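## Task

One gripper is holding the black carbon ball. Take a free grey peg and push it fully into one of that ball's empty holes until it clicks and locks. Do not remove or disturb pegs that are already in the ball. At the end, that same gripper must still grip either the ball or a peg locked into it. Apart from that required grip, nothing may count as done if it only stays in place because the robot holds it.

## Robot and tools

ROBOT AND FRAME. There are two six-joint arms, left_arm and right_arm, each with a parallel-finger gripper, mounted facing each other across a table. Every pose uses one shared scene frame: origin at the table centre, +z up, table surface at z = +0.020 m. The left_arm base sits at (-0.001, +0.505, +0.133) m, on the +y side; the right_arm base sits at (+0.014, -0.478, +0.068) m. The names left and right do not refer to image sides. Joint ranges (rad), base to hand: waist -3.054..3.054, shoulder 0.000..3.142, elbow 0.000..2.356, wrist pitch -1.571..1.571, wrist yaw -1.571..1.571, wrist roll -3.142..3.142.

GRIPPER. The fingers extend along the gripper's +x axis and close along its y axis. end_effector_position is the point midway between the pads, about 3 to 4 cm short of the fingertips. Reported hand positions may be slightly wrong, worse at long reach. Friction can leave the hand short of its target or a little tilted, and tiny moves may not happen; check position and orientation after each move and correct.

ROW FORMAT (used by both motion tools). A row is 16 numbers: for left_arm x, y, z, qw, qx, qy, qz, opening, then the same eight for right_arm. x, y, z are an absolute target position in metres in the scene frame; the quaternion is an absolute orientation, w first. Always fill both halves. To hold an orientation steady, repeat your own chosen quaternion rather than copying a drifted one from a result. To keep an arm still, resend the full pose from the last result before it stopped, with the desired opening.

OPENING is a scale from -1 to 1: +1 is fully open (0.088 m), empty fingers touch near -0.80, and values below that close no further. Closing from fully open needs about 0.5 s. To grip, command roughly 0.07 below the grip_measured reading; a smaller margin grips more gently. Parts narrower than about 3 mm get proportionally less force. Readings can be off by about 1 mm and read up to 0.061 narrower while squeezing.

execute_actions(actions): a list of actions; each action is a table of up to 15 rows, each row held for one 1/30 s step; a shorter table repeats its last row so every action lasts 15 steps (0.5 s). An empty list just reports state and images. If any target lies over 0.6 m from that gripper's current position along any of the gripper's own axes, that action is rejected for both arms; if the first action fails this against the last reported state, or any action is malformed, nothing runs.

CONTROLLER. Each step, the commanded pose is clamped to within 70 mm and 16 degrees of the measured pose, then solved by damped inverse kinematics, favouring position over orientation. After an action the arm only continues to its last clamped pose, so far targets need further commands. The Hand target line shows the current goal.

move(target, speed, blocking): target is one 16-number row of absolute poses. Each gripper follows a straight line, taking the shorter rotation; all arms finish together in 0.5 to 10 s (cut off at 10 s). speed is in m/s, 0.002 to 0.5, default 0.25; rotation limit is twice that in rad/s. Paths ignore obstacles and the other arm, and the hand may lag, stray or overshoot speed, mostly near full extension. Openings are applied at the start. Faster moves and targets set deeper past contact push harder. The result adds a move: line with the ending (done, off_target, moving, held, fault) and limits (paced = the sent pose was clipped; held = a check blocked steps, after which the arm may jump quickly), plus each gripper's distance from its target. With blocking=false the result arrives after 0.5 s; call wait or stop before sending anything else.

wait(seconds): 0 to 10; arms keep their last command; returns early if a running move ends. stop(): brakes a running move (needs room); fingers keep moving.

zoom_image(camera, region): camera is one of cam_head_left, cam_head_right, cam_high, cam_low, cam_left_wrist, cam_right_wrist (each 896x504); region is [x0, y0, x1, y1] pixels from the top-left, at most 504 by 504. read_manual(section): only "licences". finished_scene(scene): ends the current scene by its number; irreversible, and the goal must remain achieved.

RESULTS. The state line gives each gripper's position, quaternion and velocities. Joint positions end with the measured finger opening in metres. grip_effort_n is the gripper motor's effort (negative = closing, capped near 83 N, not a pad force). Joint torques and External joint torques (estimated outside load, including friction and held weight) follow. A pose unreachable line means the clearance check altered that arm's command. MOTOR HOT appears from 50 °C; at 95 °C an OVER-TEMPERATURE FAULT holds the arm, and it may lose power.

AVOID. Load limits (N m): waist 16.6, shoulder 20.6, elbow 20.5, wrist pitch 5.42, wrist yaw 5.4, wrist roll 5.07; reaching one causes a TORQUE FAULT that freezes that arm for 10 s. Do not let the arms collide, do not slam or shove hard, do not drop the ball or peg, and keep everything on the table. Loose items may occasionally be nudged by outside pushes.

Each tool is called after "Request:" as a command line: name --argument value for each argument, lists and objects as JSON in quotes; but a table of rows of numbers goes row by row, as --pt "numbers of a row", without its own name.

## Session

Request:
execute_actions --actions '[]'

Scene clock: 0.00 s.
left_arm: end_effector_position=(-0.1005, +0.0828, +0.3331) grip_measured=-0.122 grip_effort_n=n/a end_effector_quat_wxyz=(+0.546, -0.004, -0.010, -0.838) end_effector_velocity=(+0.002, -0.001, +0.000) end_effector_angular_velocity=(+0.005, +0.007, +0.019) | right_arm: end_effector_position=(-0.0735, -0.1726, +0.3852) grip_measured=+1.000 grip_effort_n=n/a end_effector_quat_wxyz=(+0.602, +0.014, -0.007, +0.799) end_effector_velocity=(-0.004, -0.001, -0.003) end_effector_angular_velocity=(-0.010, -0.011, +0.024)
Joint positions: left_arm=[0.276 1.626 0.64  1.005 0.282 0.007 0.033] | right_arm=[-0.002  0.857  0.646  0.242  0.     0.005  0.088]
Joint velocities: left_arm=[-0.002 -0.002  0.002 -0.007 -0.022 -0.007 -0.   ] | right_arm=[ 0.002  0.002 -0.002 -0.007 -0.022 -0.007  0.   ]
Joint torques (N m, as the arm reports them, + toward a larger angle): no reading
External joint torques (N m, as the arm's controller estimates them; a push from outside toward a larger angle lowers the number): no reading
Heat: left arm: hottest wrist pitch 34 °C (+0.0 °C/min); right arm: hottest elbow 29 °C (+0.0 °C/min).
Hand target (left_arm): -0.101, +0.083, +0.333; -0.546, +0.004, +0.010, +0.838
Hand target (right_arm): -0.073, -0.173, +0.385; +0.602, +0.014, -0.007, +0.799

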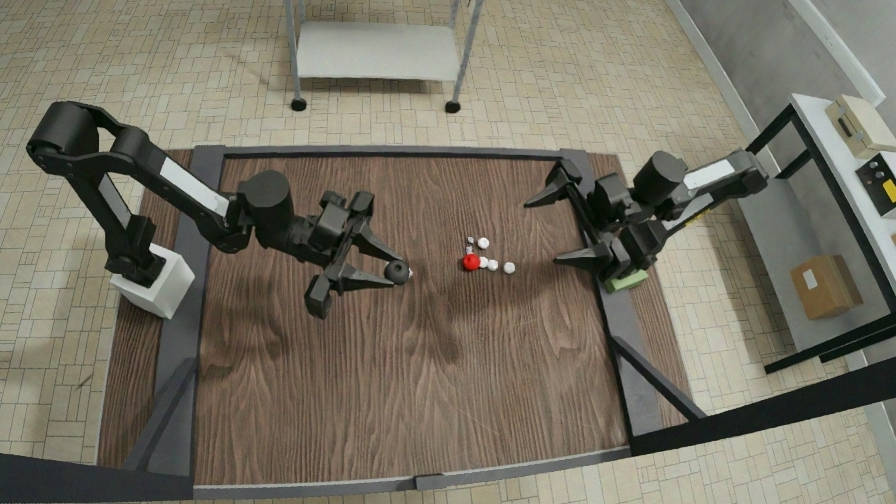

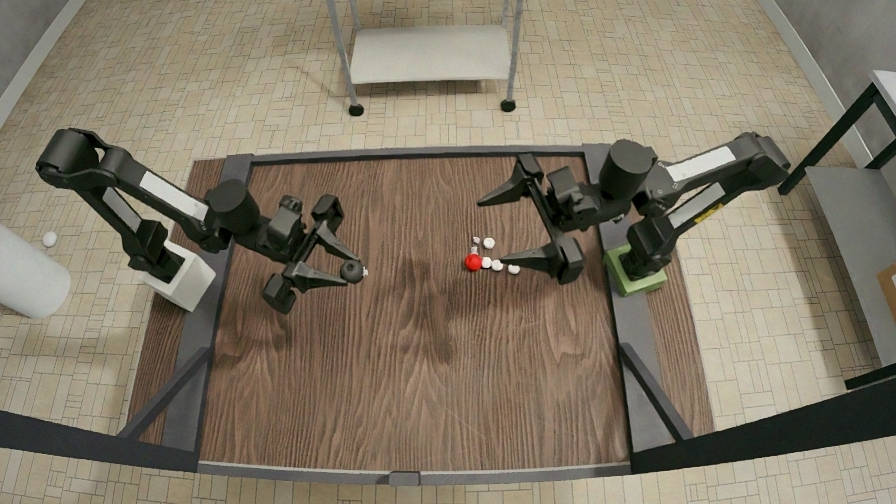

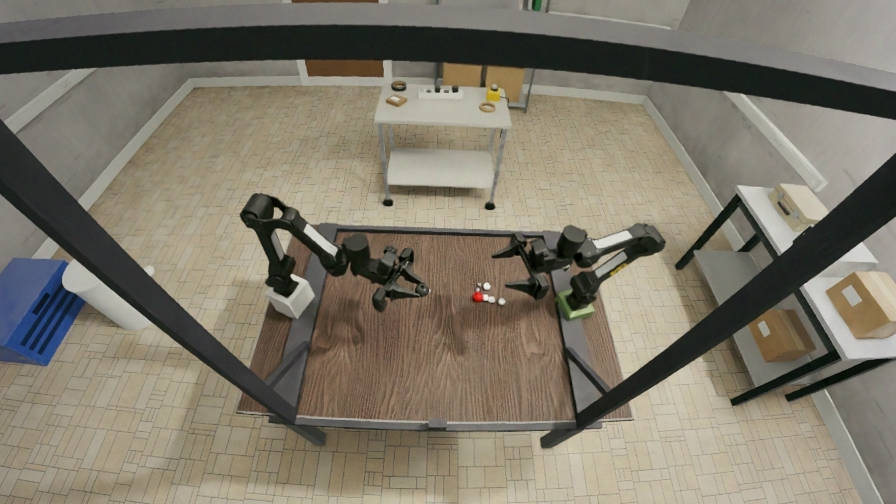

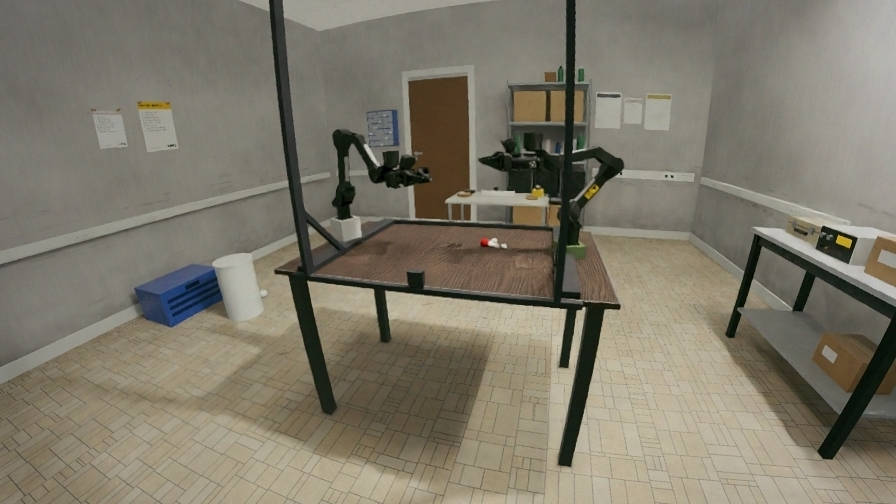

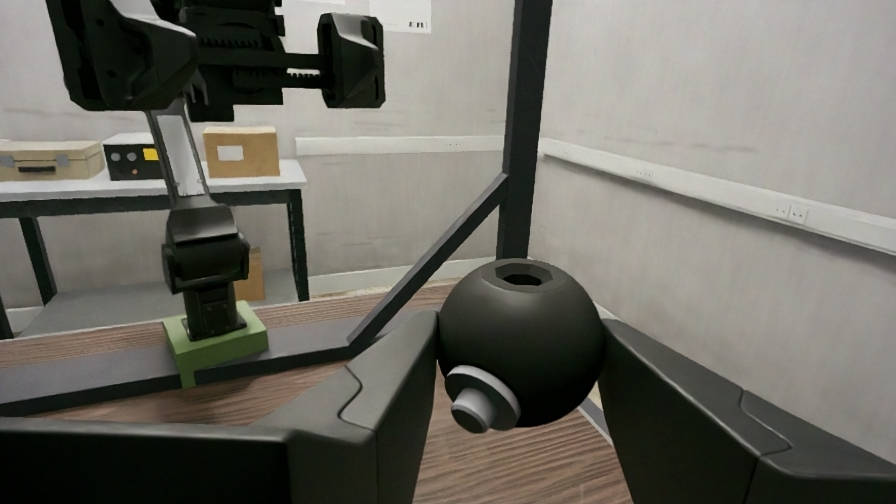

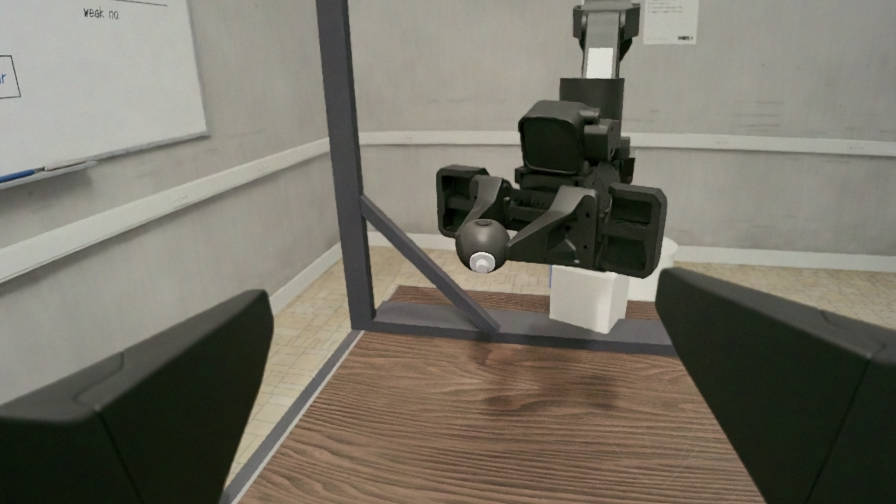

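Request:
zoom_image --camera "cam_head_left" --region '[440, 215, 540, 295]'

Request:
zoom_image --camera "cam_head_right" --region '[440, 215, 540, 295]'

Region (440, 215, 540, 295) of cam_head_left's 896x504 image, scaled by 5.040, with more detail than that image has; it fills the top 403 rows of this view, and the rest is white.

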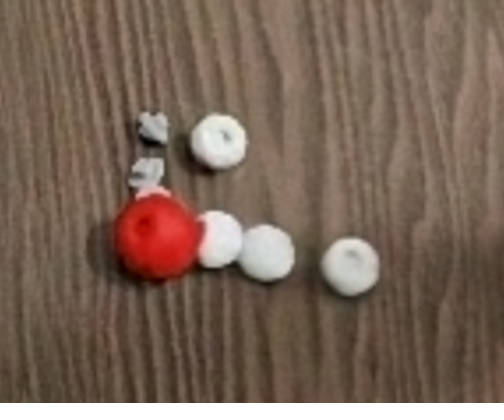

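Region (440, 215, 540, 295) of cam_head_right's 896x504 image, scaled by 5.040, with more detail than that image has; it fills the top 403 rows of this view, and the rest is white.

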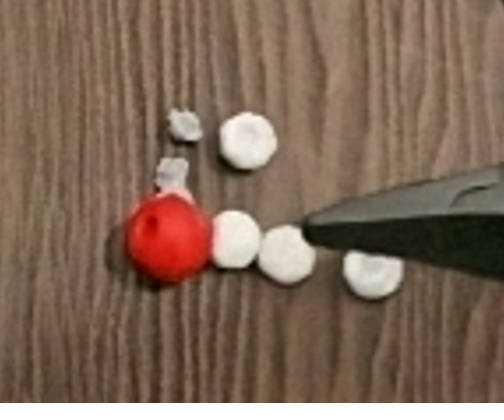

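Request:
move --target '[0,0.08,0.20,0.6533,0.2706,0.2706,-0.6533,-0.19,0.10,-0.15,0.17,0.5583,-0.4339,0.5583,0.4339,0.3]' --speed 0.35

Scene clock: 13.23 s.
left_arm: end_effector_position=(-0.0025, +0.0830, +0.2010) grip_measured=-0.122 grip_effort_n=-83.5 end_effector_quat_wxyz=(+0.648, +0.273, +0.269, -0.659) end_effector_velocity=(+0.004, +0.000, -0.001) end_effector_angular_velocity=(+0.007, -0.010, +0.023) | right_arm: end_effector_position=(+0.0979, -0.1558, +0.1741) grip_measured=+0.303 grip_effort_n=-17.4 end_effector_quat_wxyz=(+0.558, -0.430, +0.558, +0.438) end_effector_velocity=(+0.001, +0.001, -0.001) end_effector_angular_velocity=(-0.009, -0.005, +0.024)
Joint positions: left_arm=[0.413 1.723 0.883 0.053 0.015 0.012 0.033] | right_arm=[-0.54   1.806  1.423 -1.181 -0.008 -0.01   0.054]
Joint velocities: left_arm=[ 0.002  0.002  0.002 -0.007 -0.022 -0.007 -0.   ] | right_arm=[ 0.002  0.012  0.012 -0.007  0.007 -0.022 -0.   ]
Joint torques (N m, as the arm reports them, + toward a larger angle): left_arm=[ 0.27 -6.01  8.49  1.45 -0.2  -0.14] | right_arm=[-0.56 -7.23  7.4   0.15  0.06  0.17]
External joint torques (N m, as the arm's controller estimates them; a push from outside toward a larger angle lowers the number): left_arm=[ 0.23  0.96  2.62 -0.01 -0.2  -0.15] | right_arm=[-0.64  0.35  1.59 -0.21  0.09  0.18]
Heat: left arm: hottest wrist pitch 35 °C (+4.5 °C/min); right arm: hottest elbow 31 °C (+9.1 °C/min).
Hand target (left_arm): +0.000, +0.080, +0.200; +0.651, +0.272, +0.271, -0.655
Hand target (right_arm): +0.100, -0.154, +0.172; +0.558, -0.431, +0.561, +0.434
Off the commanded pose (left_arm): 0.004 m, 1 deg.
Off the commanded pose (right_arm): 0.007 m, 1 deg.
move: done

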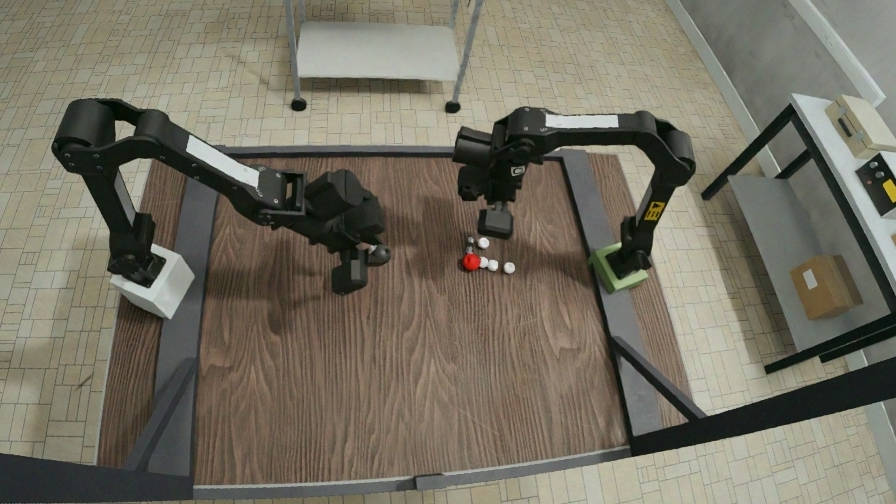

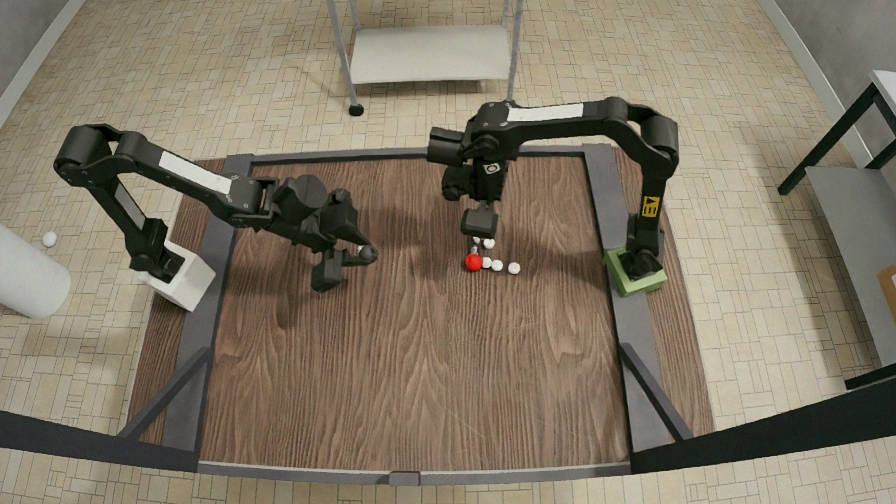

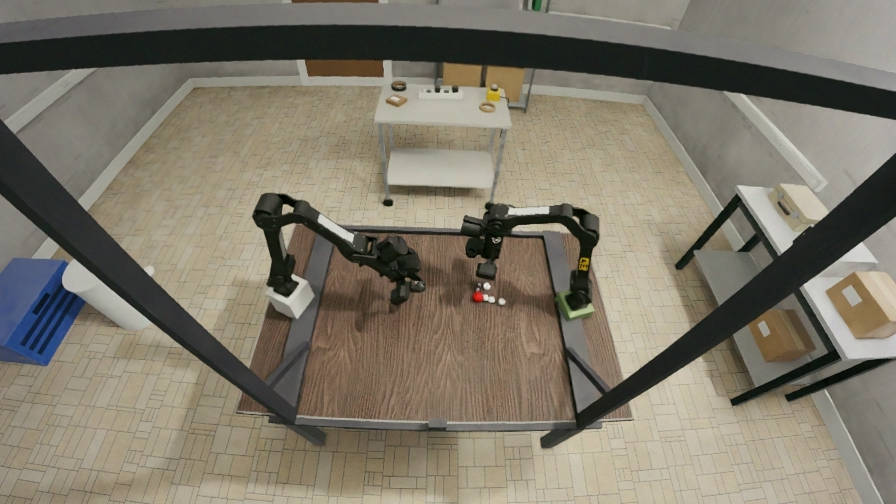

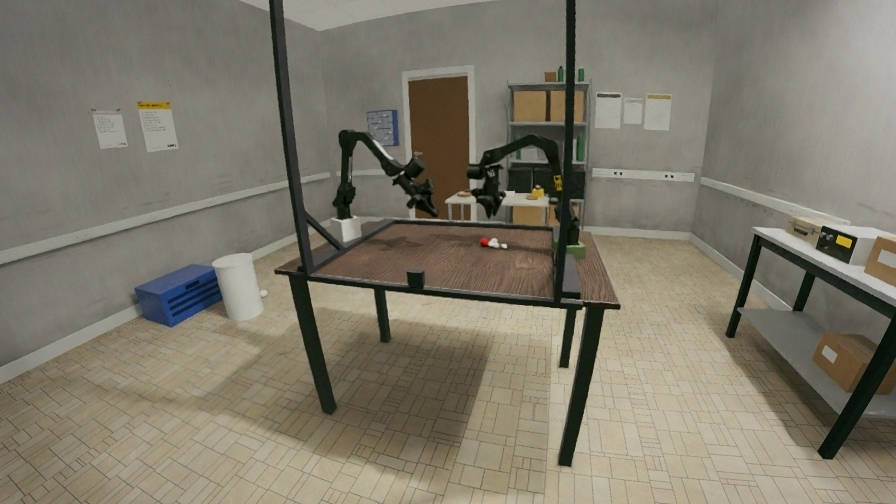

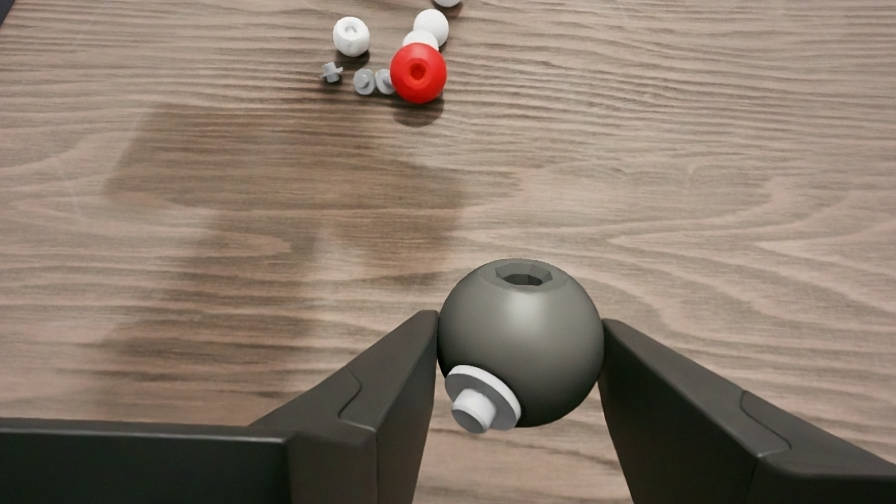

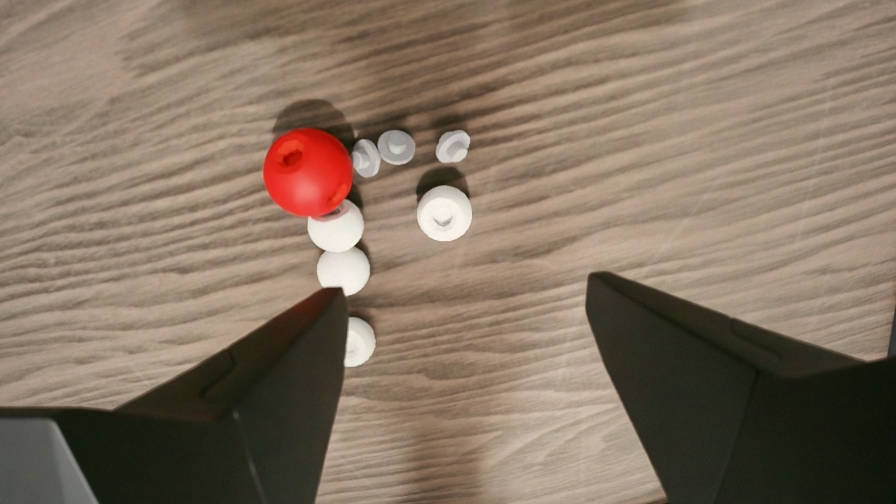

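Request:
zoom_image --camera "cam_right_wrist" --region '[340, 100, 520, 250]'

Request:
zoom_image --camera "cam_left_wrist" --region '[300, 0, 460, 130]'

Region (340, 100, 520, 250) of cam_right_wrist's 896x504 image, scaled by 2.800, with more detail than that image has.

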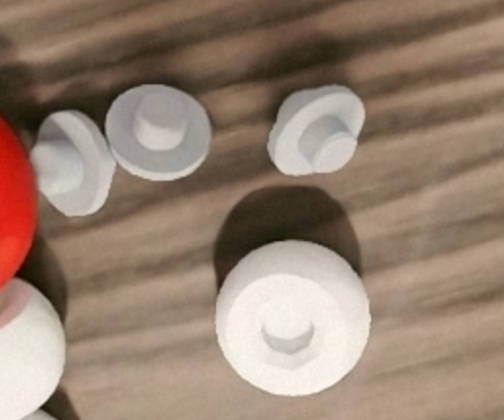

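Region (300, 0, 460, 130) of cam_left_wrist's 896x504 image, scaled by 3.150, with more detail than that image has; it fills the top 410 rows of this view, and the rest is white.

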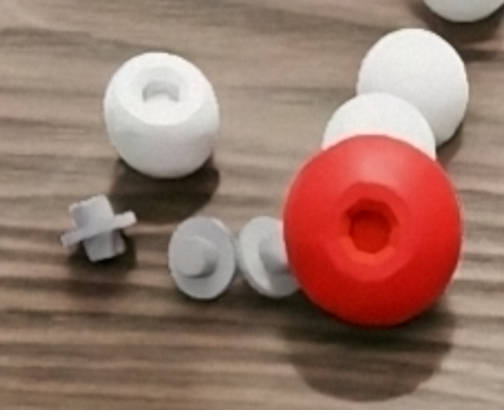

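Request:
move --target '[-0.0025,0.083,0.201,0.648,0.273,0.269,-0.659,-0.19,0.092,-0.165,0.085,0.5583,-0.4339,0.5583,0.4339,0.0]' --speed 0.2

Scene clock: 71.63 s.
left_arm: end_effector_position=(-0.0024, +0.0831, +0.2009) grip_measured=-0.122 grip_effort_n=-83.5 end_effector_quat_wxyz=(+0.648, +0.273, +0.269, -0.659) end_effector_velocity=(+0.000, +0.002, -0.001) end_effector_angular_velocity=(+0.007, +0.000, +0.008) | right_arm: end_effector_position=(+0.0933, -0.1623, +0.0913) grip_measured=+0.003 grip_effort_n=-17.4 end_effector_quat_wxyz=(+0.563, -0.429, +0.553, +0.439) end_effector_velocity=(+0.002, -0.001, -0.002) end_effector_angular_velocity=(-0.004, -0.007, +0.019)
Joint positions: left_arm=[0.413 1.723 0.883 0.053 0.014 0.012 0.033] | right_arm=[-0.528  1.864  1.152 -0.839 -0.002  0.002  0.039]
Joint velocities: left_arm=[-0.002 -0.002 -0.002 -0.007 -0.007 -0.007 -0.   ] | right_arm=[-0.002  0.002 -0.007  0.007  0.007 -0.022  0.   ]
Joint torques (N m, as the arm reports them, + toward a larger angle): left_arm=[ 0.01 -7.15  6.68  1.65 -0.03  0.03] | right_arm=[ 0.38 -7.12  4.57  0.45  0.11  0.14]
External joint torques (N m, as the arm's controller estimates them; a push from outside toward a larger angle lowers the number): left_arm=[ 0.01 -0.2   0.84  0.2  -0.03  0.02] | right_arm=[ 0.39  0.45 -0.79  0.06  0.11  0.14]
Heat: left arm: hottest elbow 36 °C (+1.0 °C/min); right arm: hottest elbow 35 °C (+4.0 °C/min).
Hand target (left_arm): -0.002, +0.083, +0.201; +0.648, +0.273, +0.269, -0.659
Hand target (right_arm): +0.092, -0.166, +0.085; +0.558, -0.434, +0.558, +0.434
Off the commanded pose (left_arm): 0.000 m, 0 deg.
Off the commanded pose (right_arm): 0.007 m, 1 deg.
move: done

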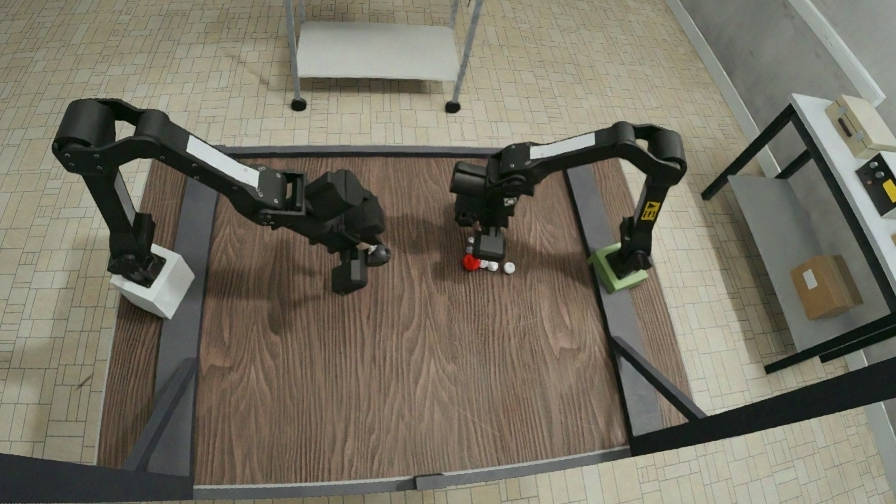

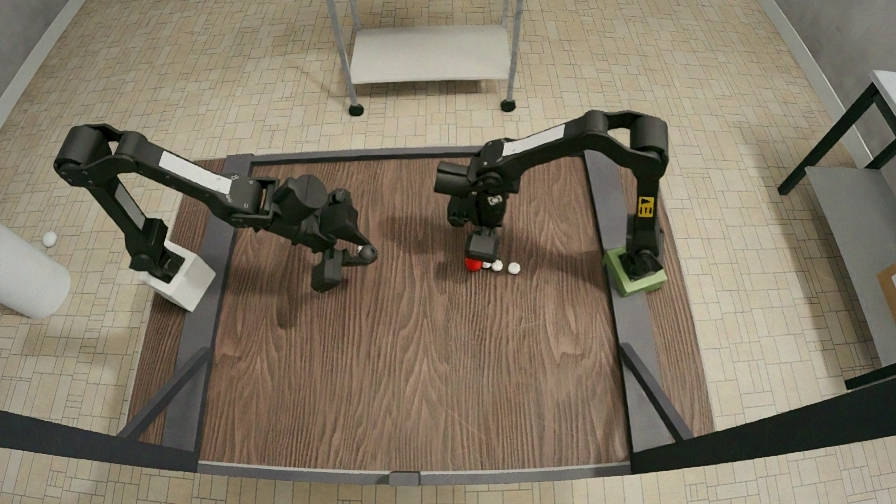

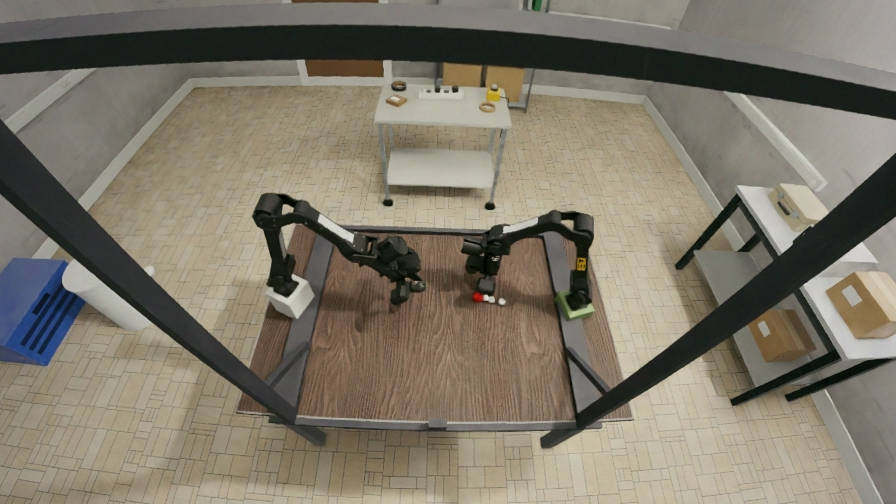

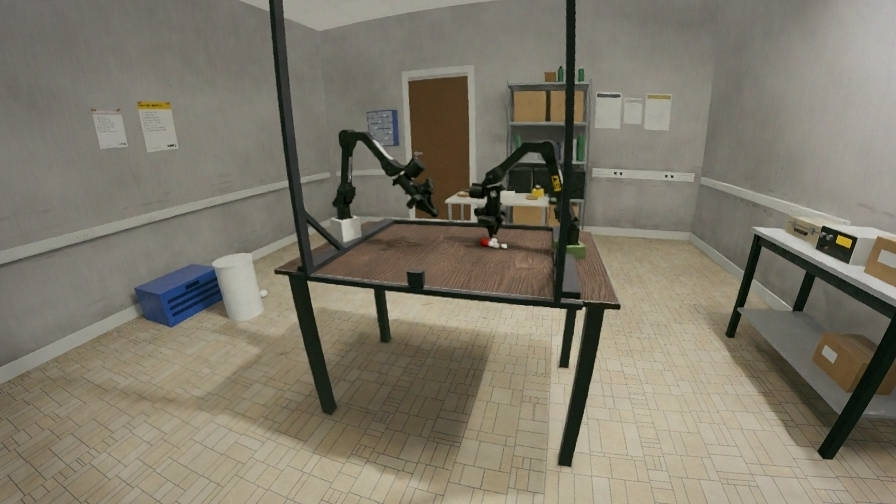

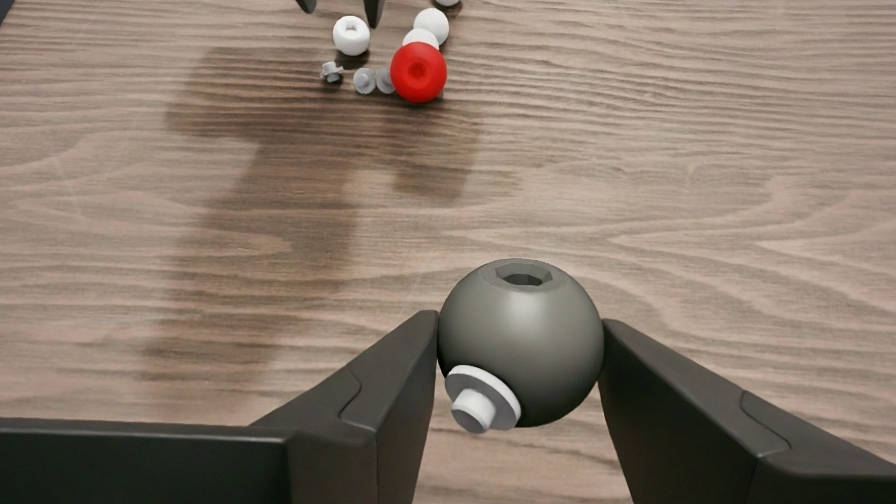

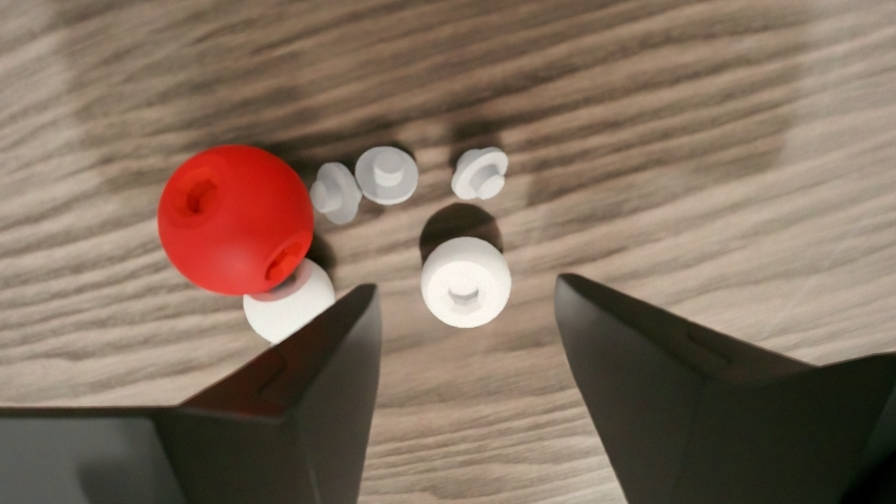

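Request:
move --target '[-0.0025,0.083,0.201,0.648,0.273,0.269,-0.659,-0.19,0.091,-0.1715,0.056,0.5583,-0.4339,0.5583,0.4339,-0.1]' --speed 0.1

Request:
execute_actions --actions '[[[-0.0025,0.083,0.201,0.648,0.273,0.269,-0.659,-0.19,0.091,-0.1715,0.056,0.5583,-0.4339,0.5583,0.4339,-0.37]]]'

Scene clock: 79.93 s.
left_arm: end_effector_position=(-0.0024, +0.0831, +0.2009) grip_measured=-0.122 grip_effort_n=-83.5 end_effector_quat_wxyz=(+0.648, +0.273, +0.269, -0.659) end_effector_velocity=(+0.002, +0.004, -0.003) end_effector_angular_velocity=(+0.022, -0.010, +0.018) | right_arm: end_effector_position=(+0.0920, -0.1676, +0.0620) grip_measured=-0.097 grip_effort_n=-17.0 end_effector_quat_wxyz=(+0.563, -0.429, +0.553, +0.439) end_effector_velocity=(-0.002, -0.006, -0.001) end_effector_angular_velocity=(-0.024, +0.014, +0.005)
Joint positions: left_arm=[0.413 1.723 0.883 0.053 0.014 0.012 0.033] | right_arm=[-0.528  1.904  1.071 -0.719 -0.002  0.002  0.034]
Joint velocities: left_arm=[-0.002 -0.002 -0.002 -0.022 -0.022 -0.007 -0.   ] | right_arm=[-0.002  0.002 -0.002 -0.022 -0.007 -0.007 -0.   ]
Joint torques (N m, as the arm reports them, + toward a larger angle): left_arm=[-0.08 -7.11  6.67  1.64 -0.05  0.01] | right_arm=[ 0.21 -7.09  4.31  0.43  0.06  0.07]
External joint torques (N m, as the arm's controller estimates them; a push from outside toward a larger angle lowers the number): left_arm=[-0.13 -0.19  0.87  0.2  -0.04  0.01] | right_arm=[ 0.2   0.36 -0.6   0.08  0.07  0.07]
Heat: left arm: hottest elbow 36 °C (+2.0 °C/min); right arm: hottest elbow 34 °C (+2.0 °C/min).
Hand target (left_arm): -0.003, +0.083, +0.201; +0.648, +0.273, +0.269, -0.659
Hand target (right_arm): +0.091, -0.172, +0.056; +0.558, -0.434, +0.558, +0.434
Off the commanded pose (left_arm): 0.000 m, 0 deg.
Off the commanded pose (right_arm): 0.007 m, 1 deg.
move: done

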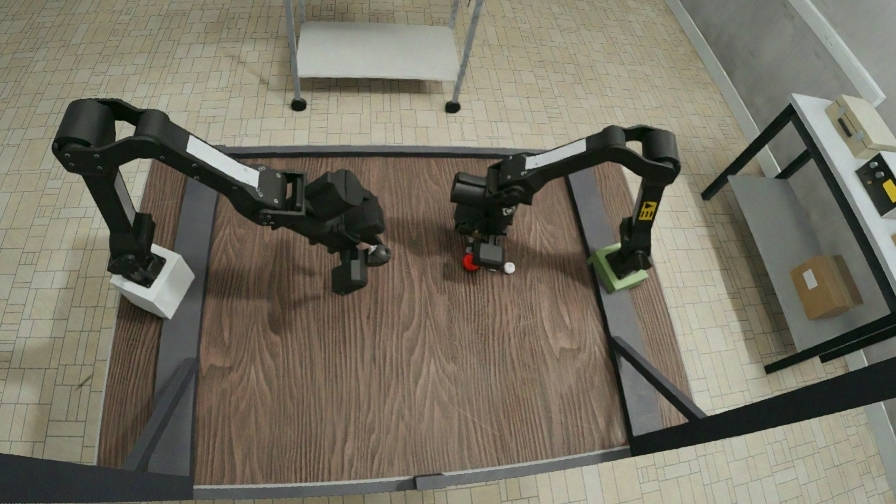

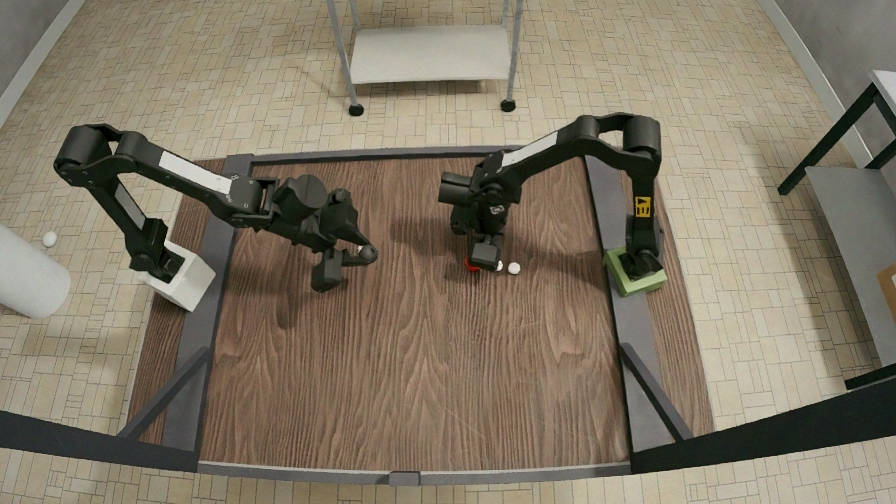

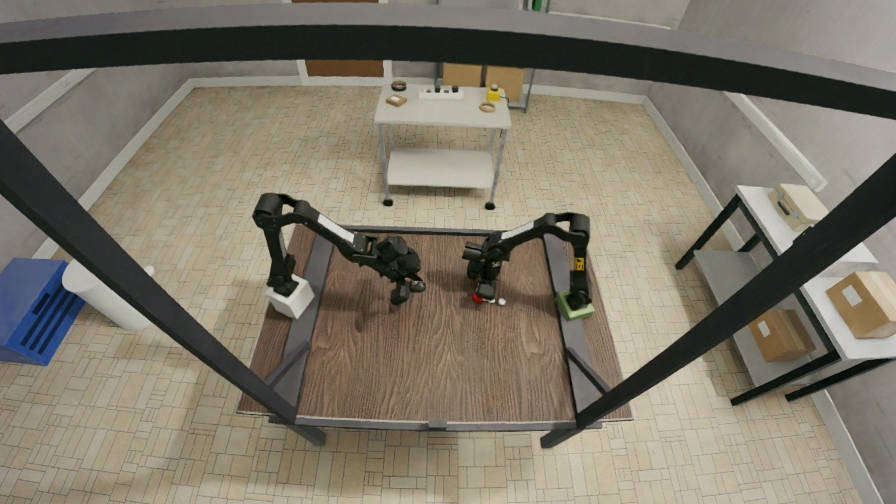

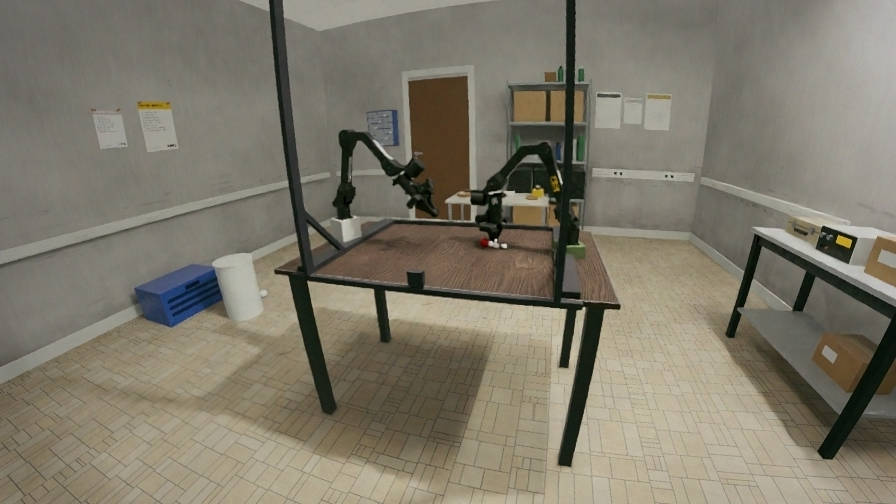

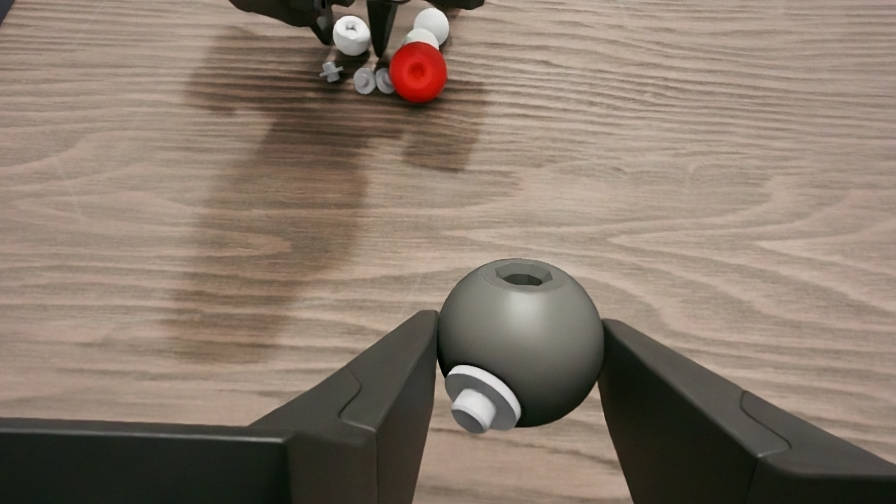

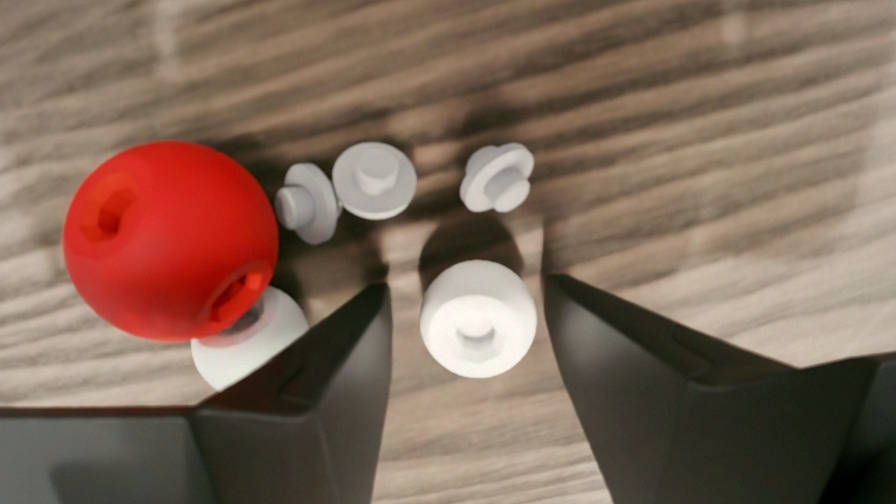

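Scene clock: 80.43 s.
left_arm: end_effector_position=(-0.0024, +0.0831, +0.2009) grip_measured=-0.122 grip_effort_n=-83.5 end_effector_quat_wxyz=(+0.648, +0.273, +0.269, -0.659) end_effector_velocity=(+0.000, +0.002, -0.001) end_effector_angular_velocity=(+0.007, +0.000, +0.008) | right_arm: end_effector_position=(+0.0920, -0.1677, +0.0614) grip_measured=-0.352 grip_effort_n=-82.1 end_effector_quat_wxyz=(+0.563, -0.429, +0.553, +0.439) end_effector_velocity=(+0.003, -0.000, -0.001) end_effector_angular_velocity=(+0.001, -0.008, -0.015)
Joint positions: left_arm=[0.413 1.723 0.883 0.053 0.014 0.012 0.033] | right_arm=[-0.528  1.905  1.071 -0.718 -0.002  0.002  0.022]
Joint velocities: left_arm=[-0.002 -0.002 -0.002 -0.007 -0.007 -0.007 -0.   ] | right_arm=[-0.007  0.002 -0.002  0.007  0.007  0.007 -0.001]
Joint torques (N m, as the arm reports them, + toward a larger angle): left_arm=[ 0.03 -7.24  6.73  1.63  0.    0.03] | right_arm=[ 0.15 -7.12  4.39  0.49  0.01  0.03]
External joint torques (N m, as the arm's controller estimates them; a push from outside toward a larger angle lowers the number): left_arm=[-0.02 -0.29  0.9   0.18  0.    0.02] | right_arm=[ 0.19  0.38 -0.58  0.12  0.01  0.03]
Heat: left arm: hottest elbow 36 °C (+2.0 °C/min); right arm: hottest elbow 34 °C (+2.0 °C/min).
Hand target (left_arm): -0.003, +0.083, +0.201; +0.648, +0.273, +0.269, -0.659
Hand target (right_arm): +0.091, -0.172, +0.056; +0.558, -0.434, +0.558, +0.434
Off the commanded pose (left_arm): 0.000 m, 0 deg.
Off the commanded pose (right_arm): 0.007 m, 1 deg.

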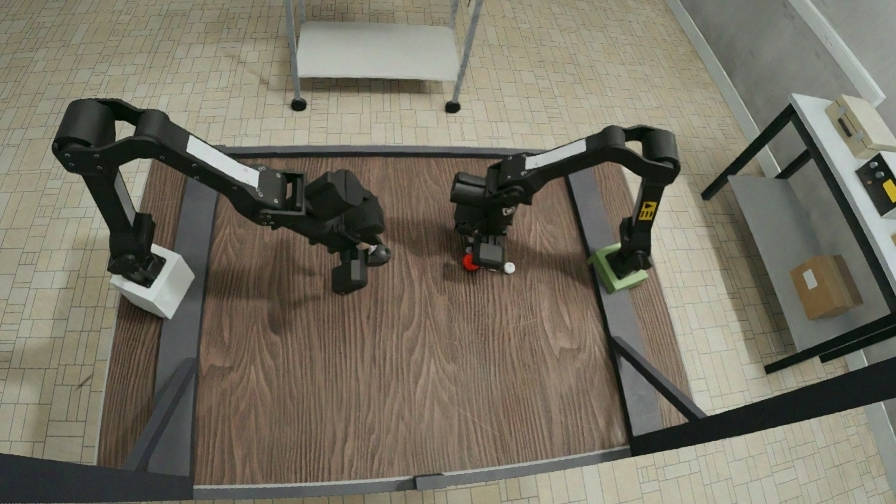

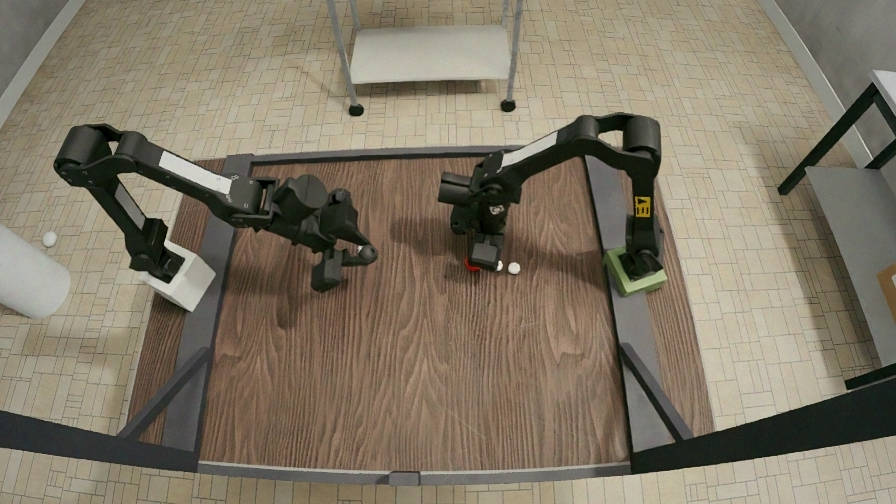

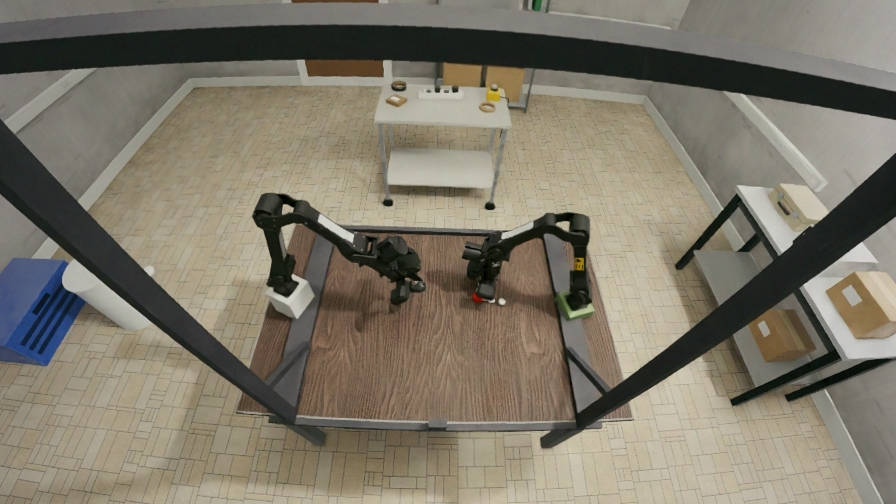

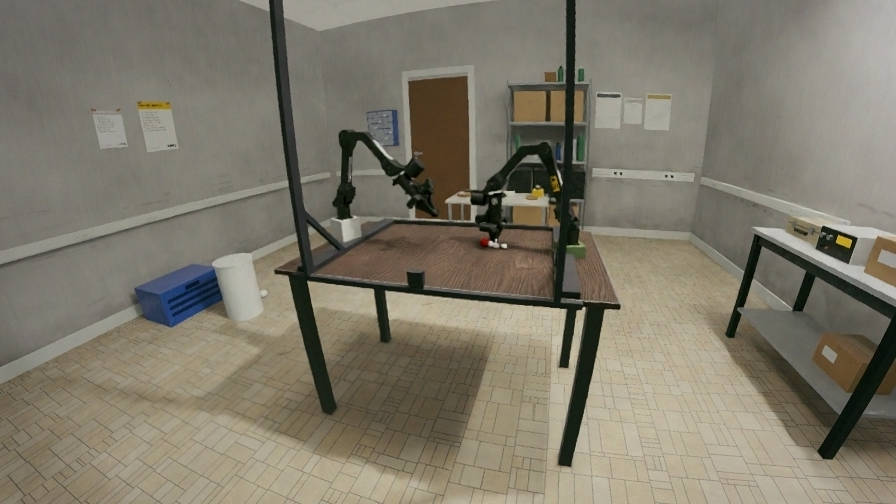

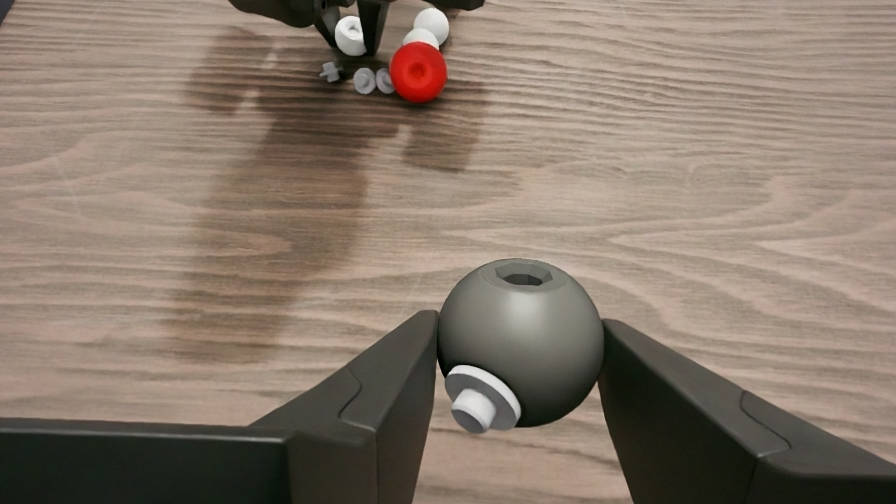

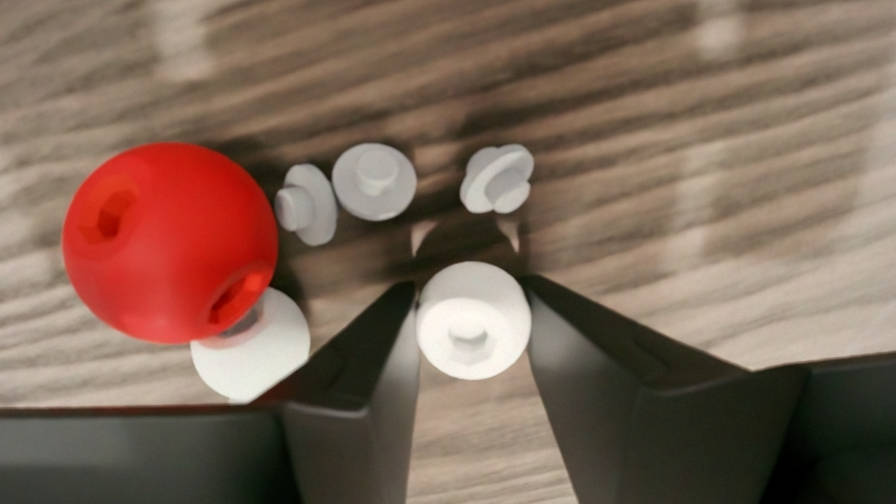

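Request:
zoom_image --camera "cam_right_wrist" --region '[430, 120, 570, 240]'

Region (430, 120, 570, 240) of cam_right_wrist's 896x504 image, scaled by 3.600, with more detail than that image has; it fills the top 432 rows of this view, and the rest is white.

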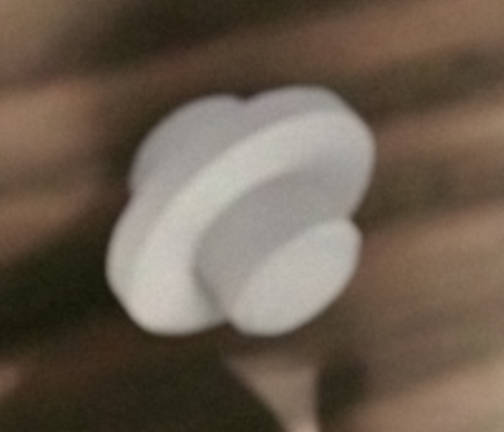

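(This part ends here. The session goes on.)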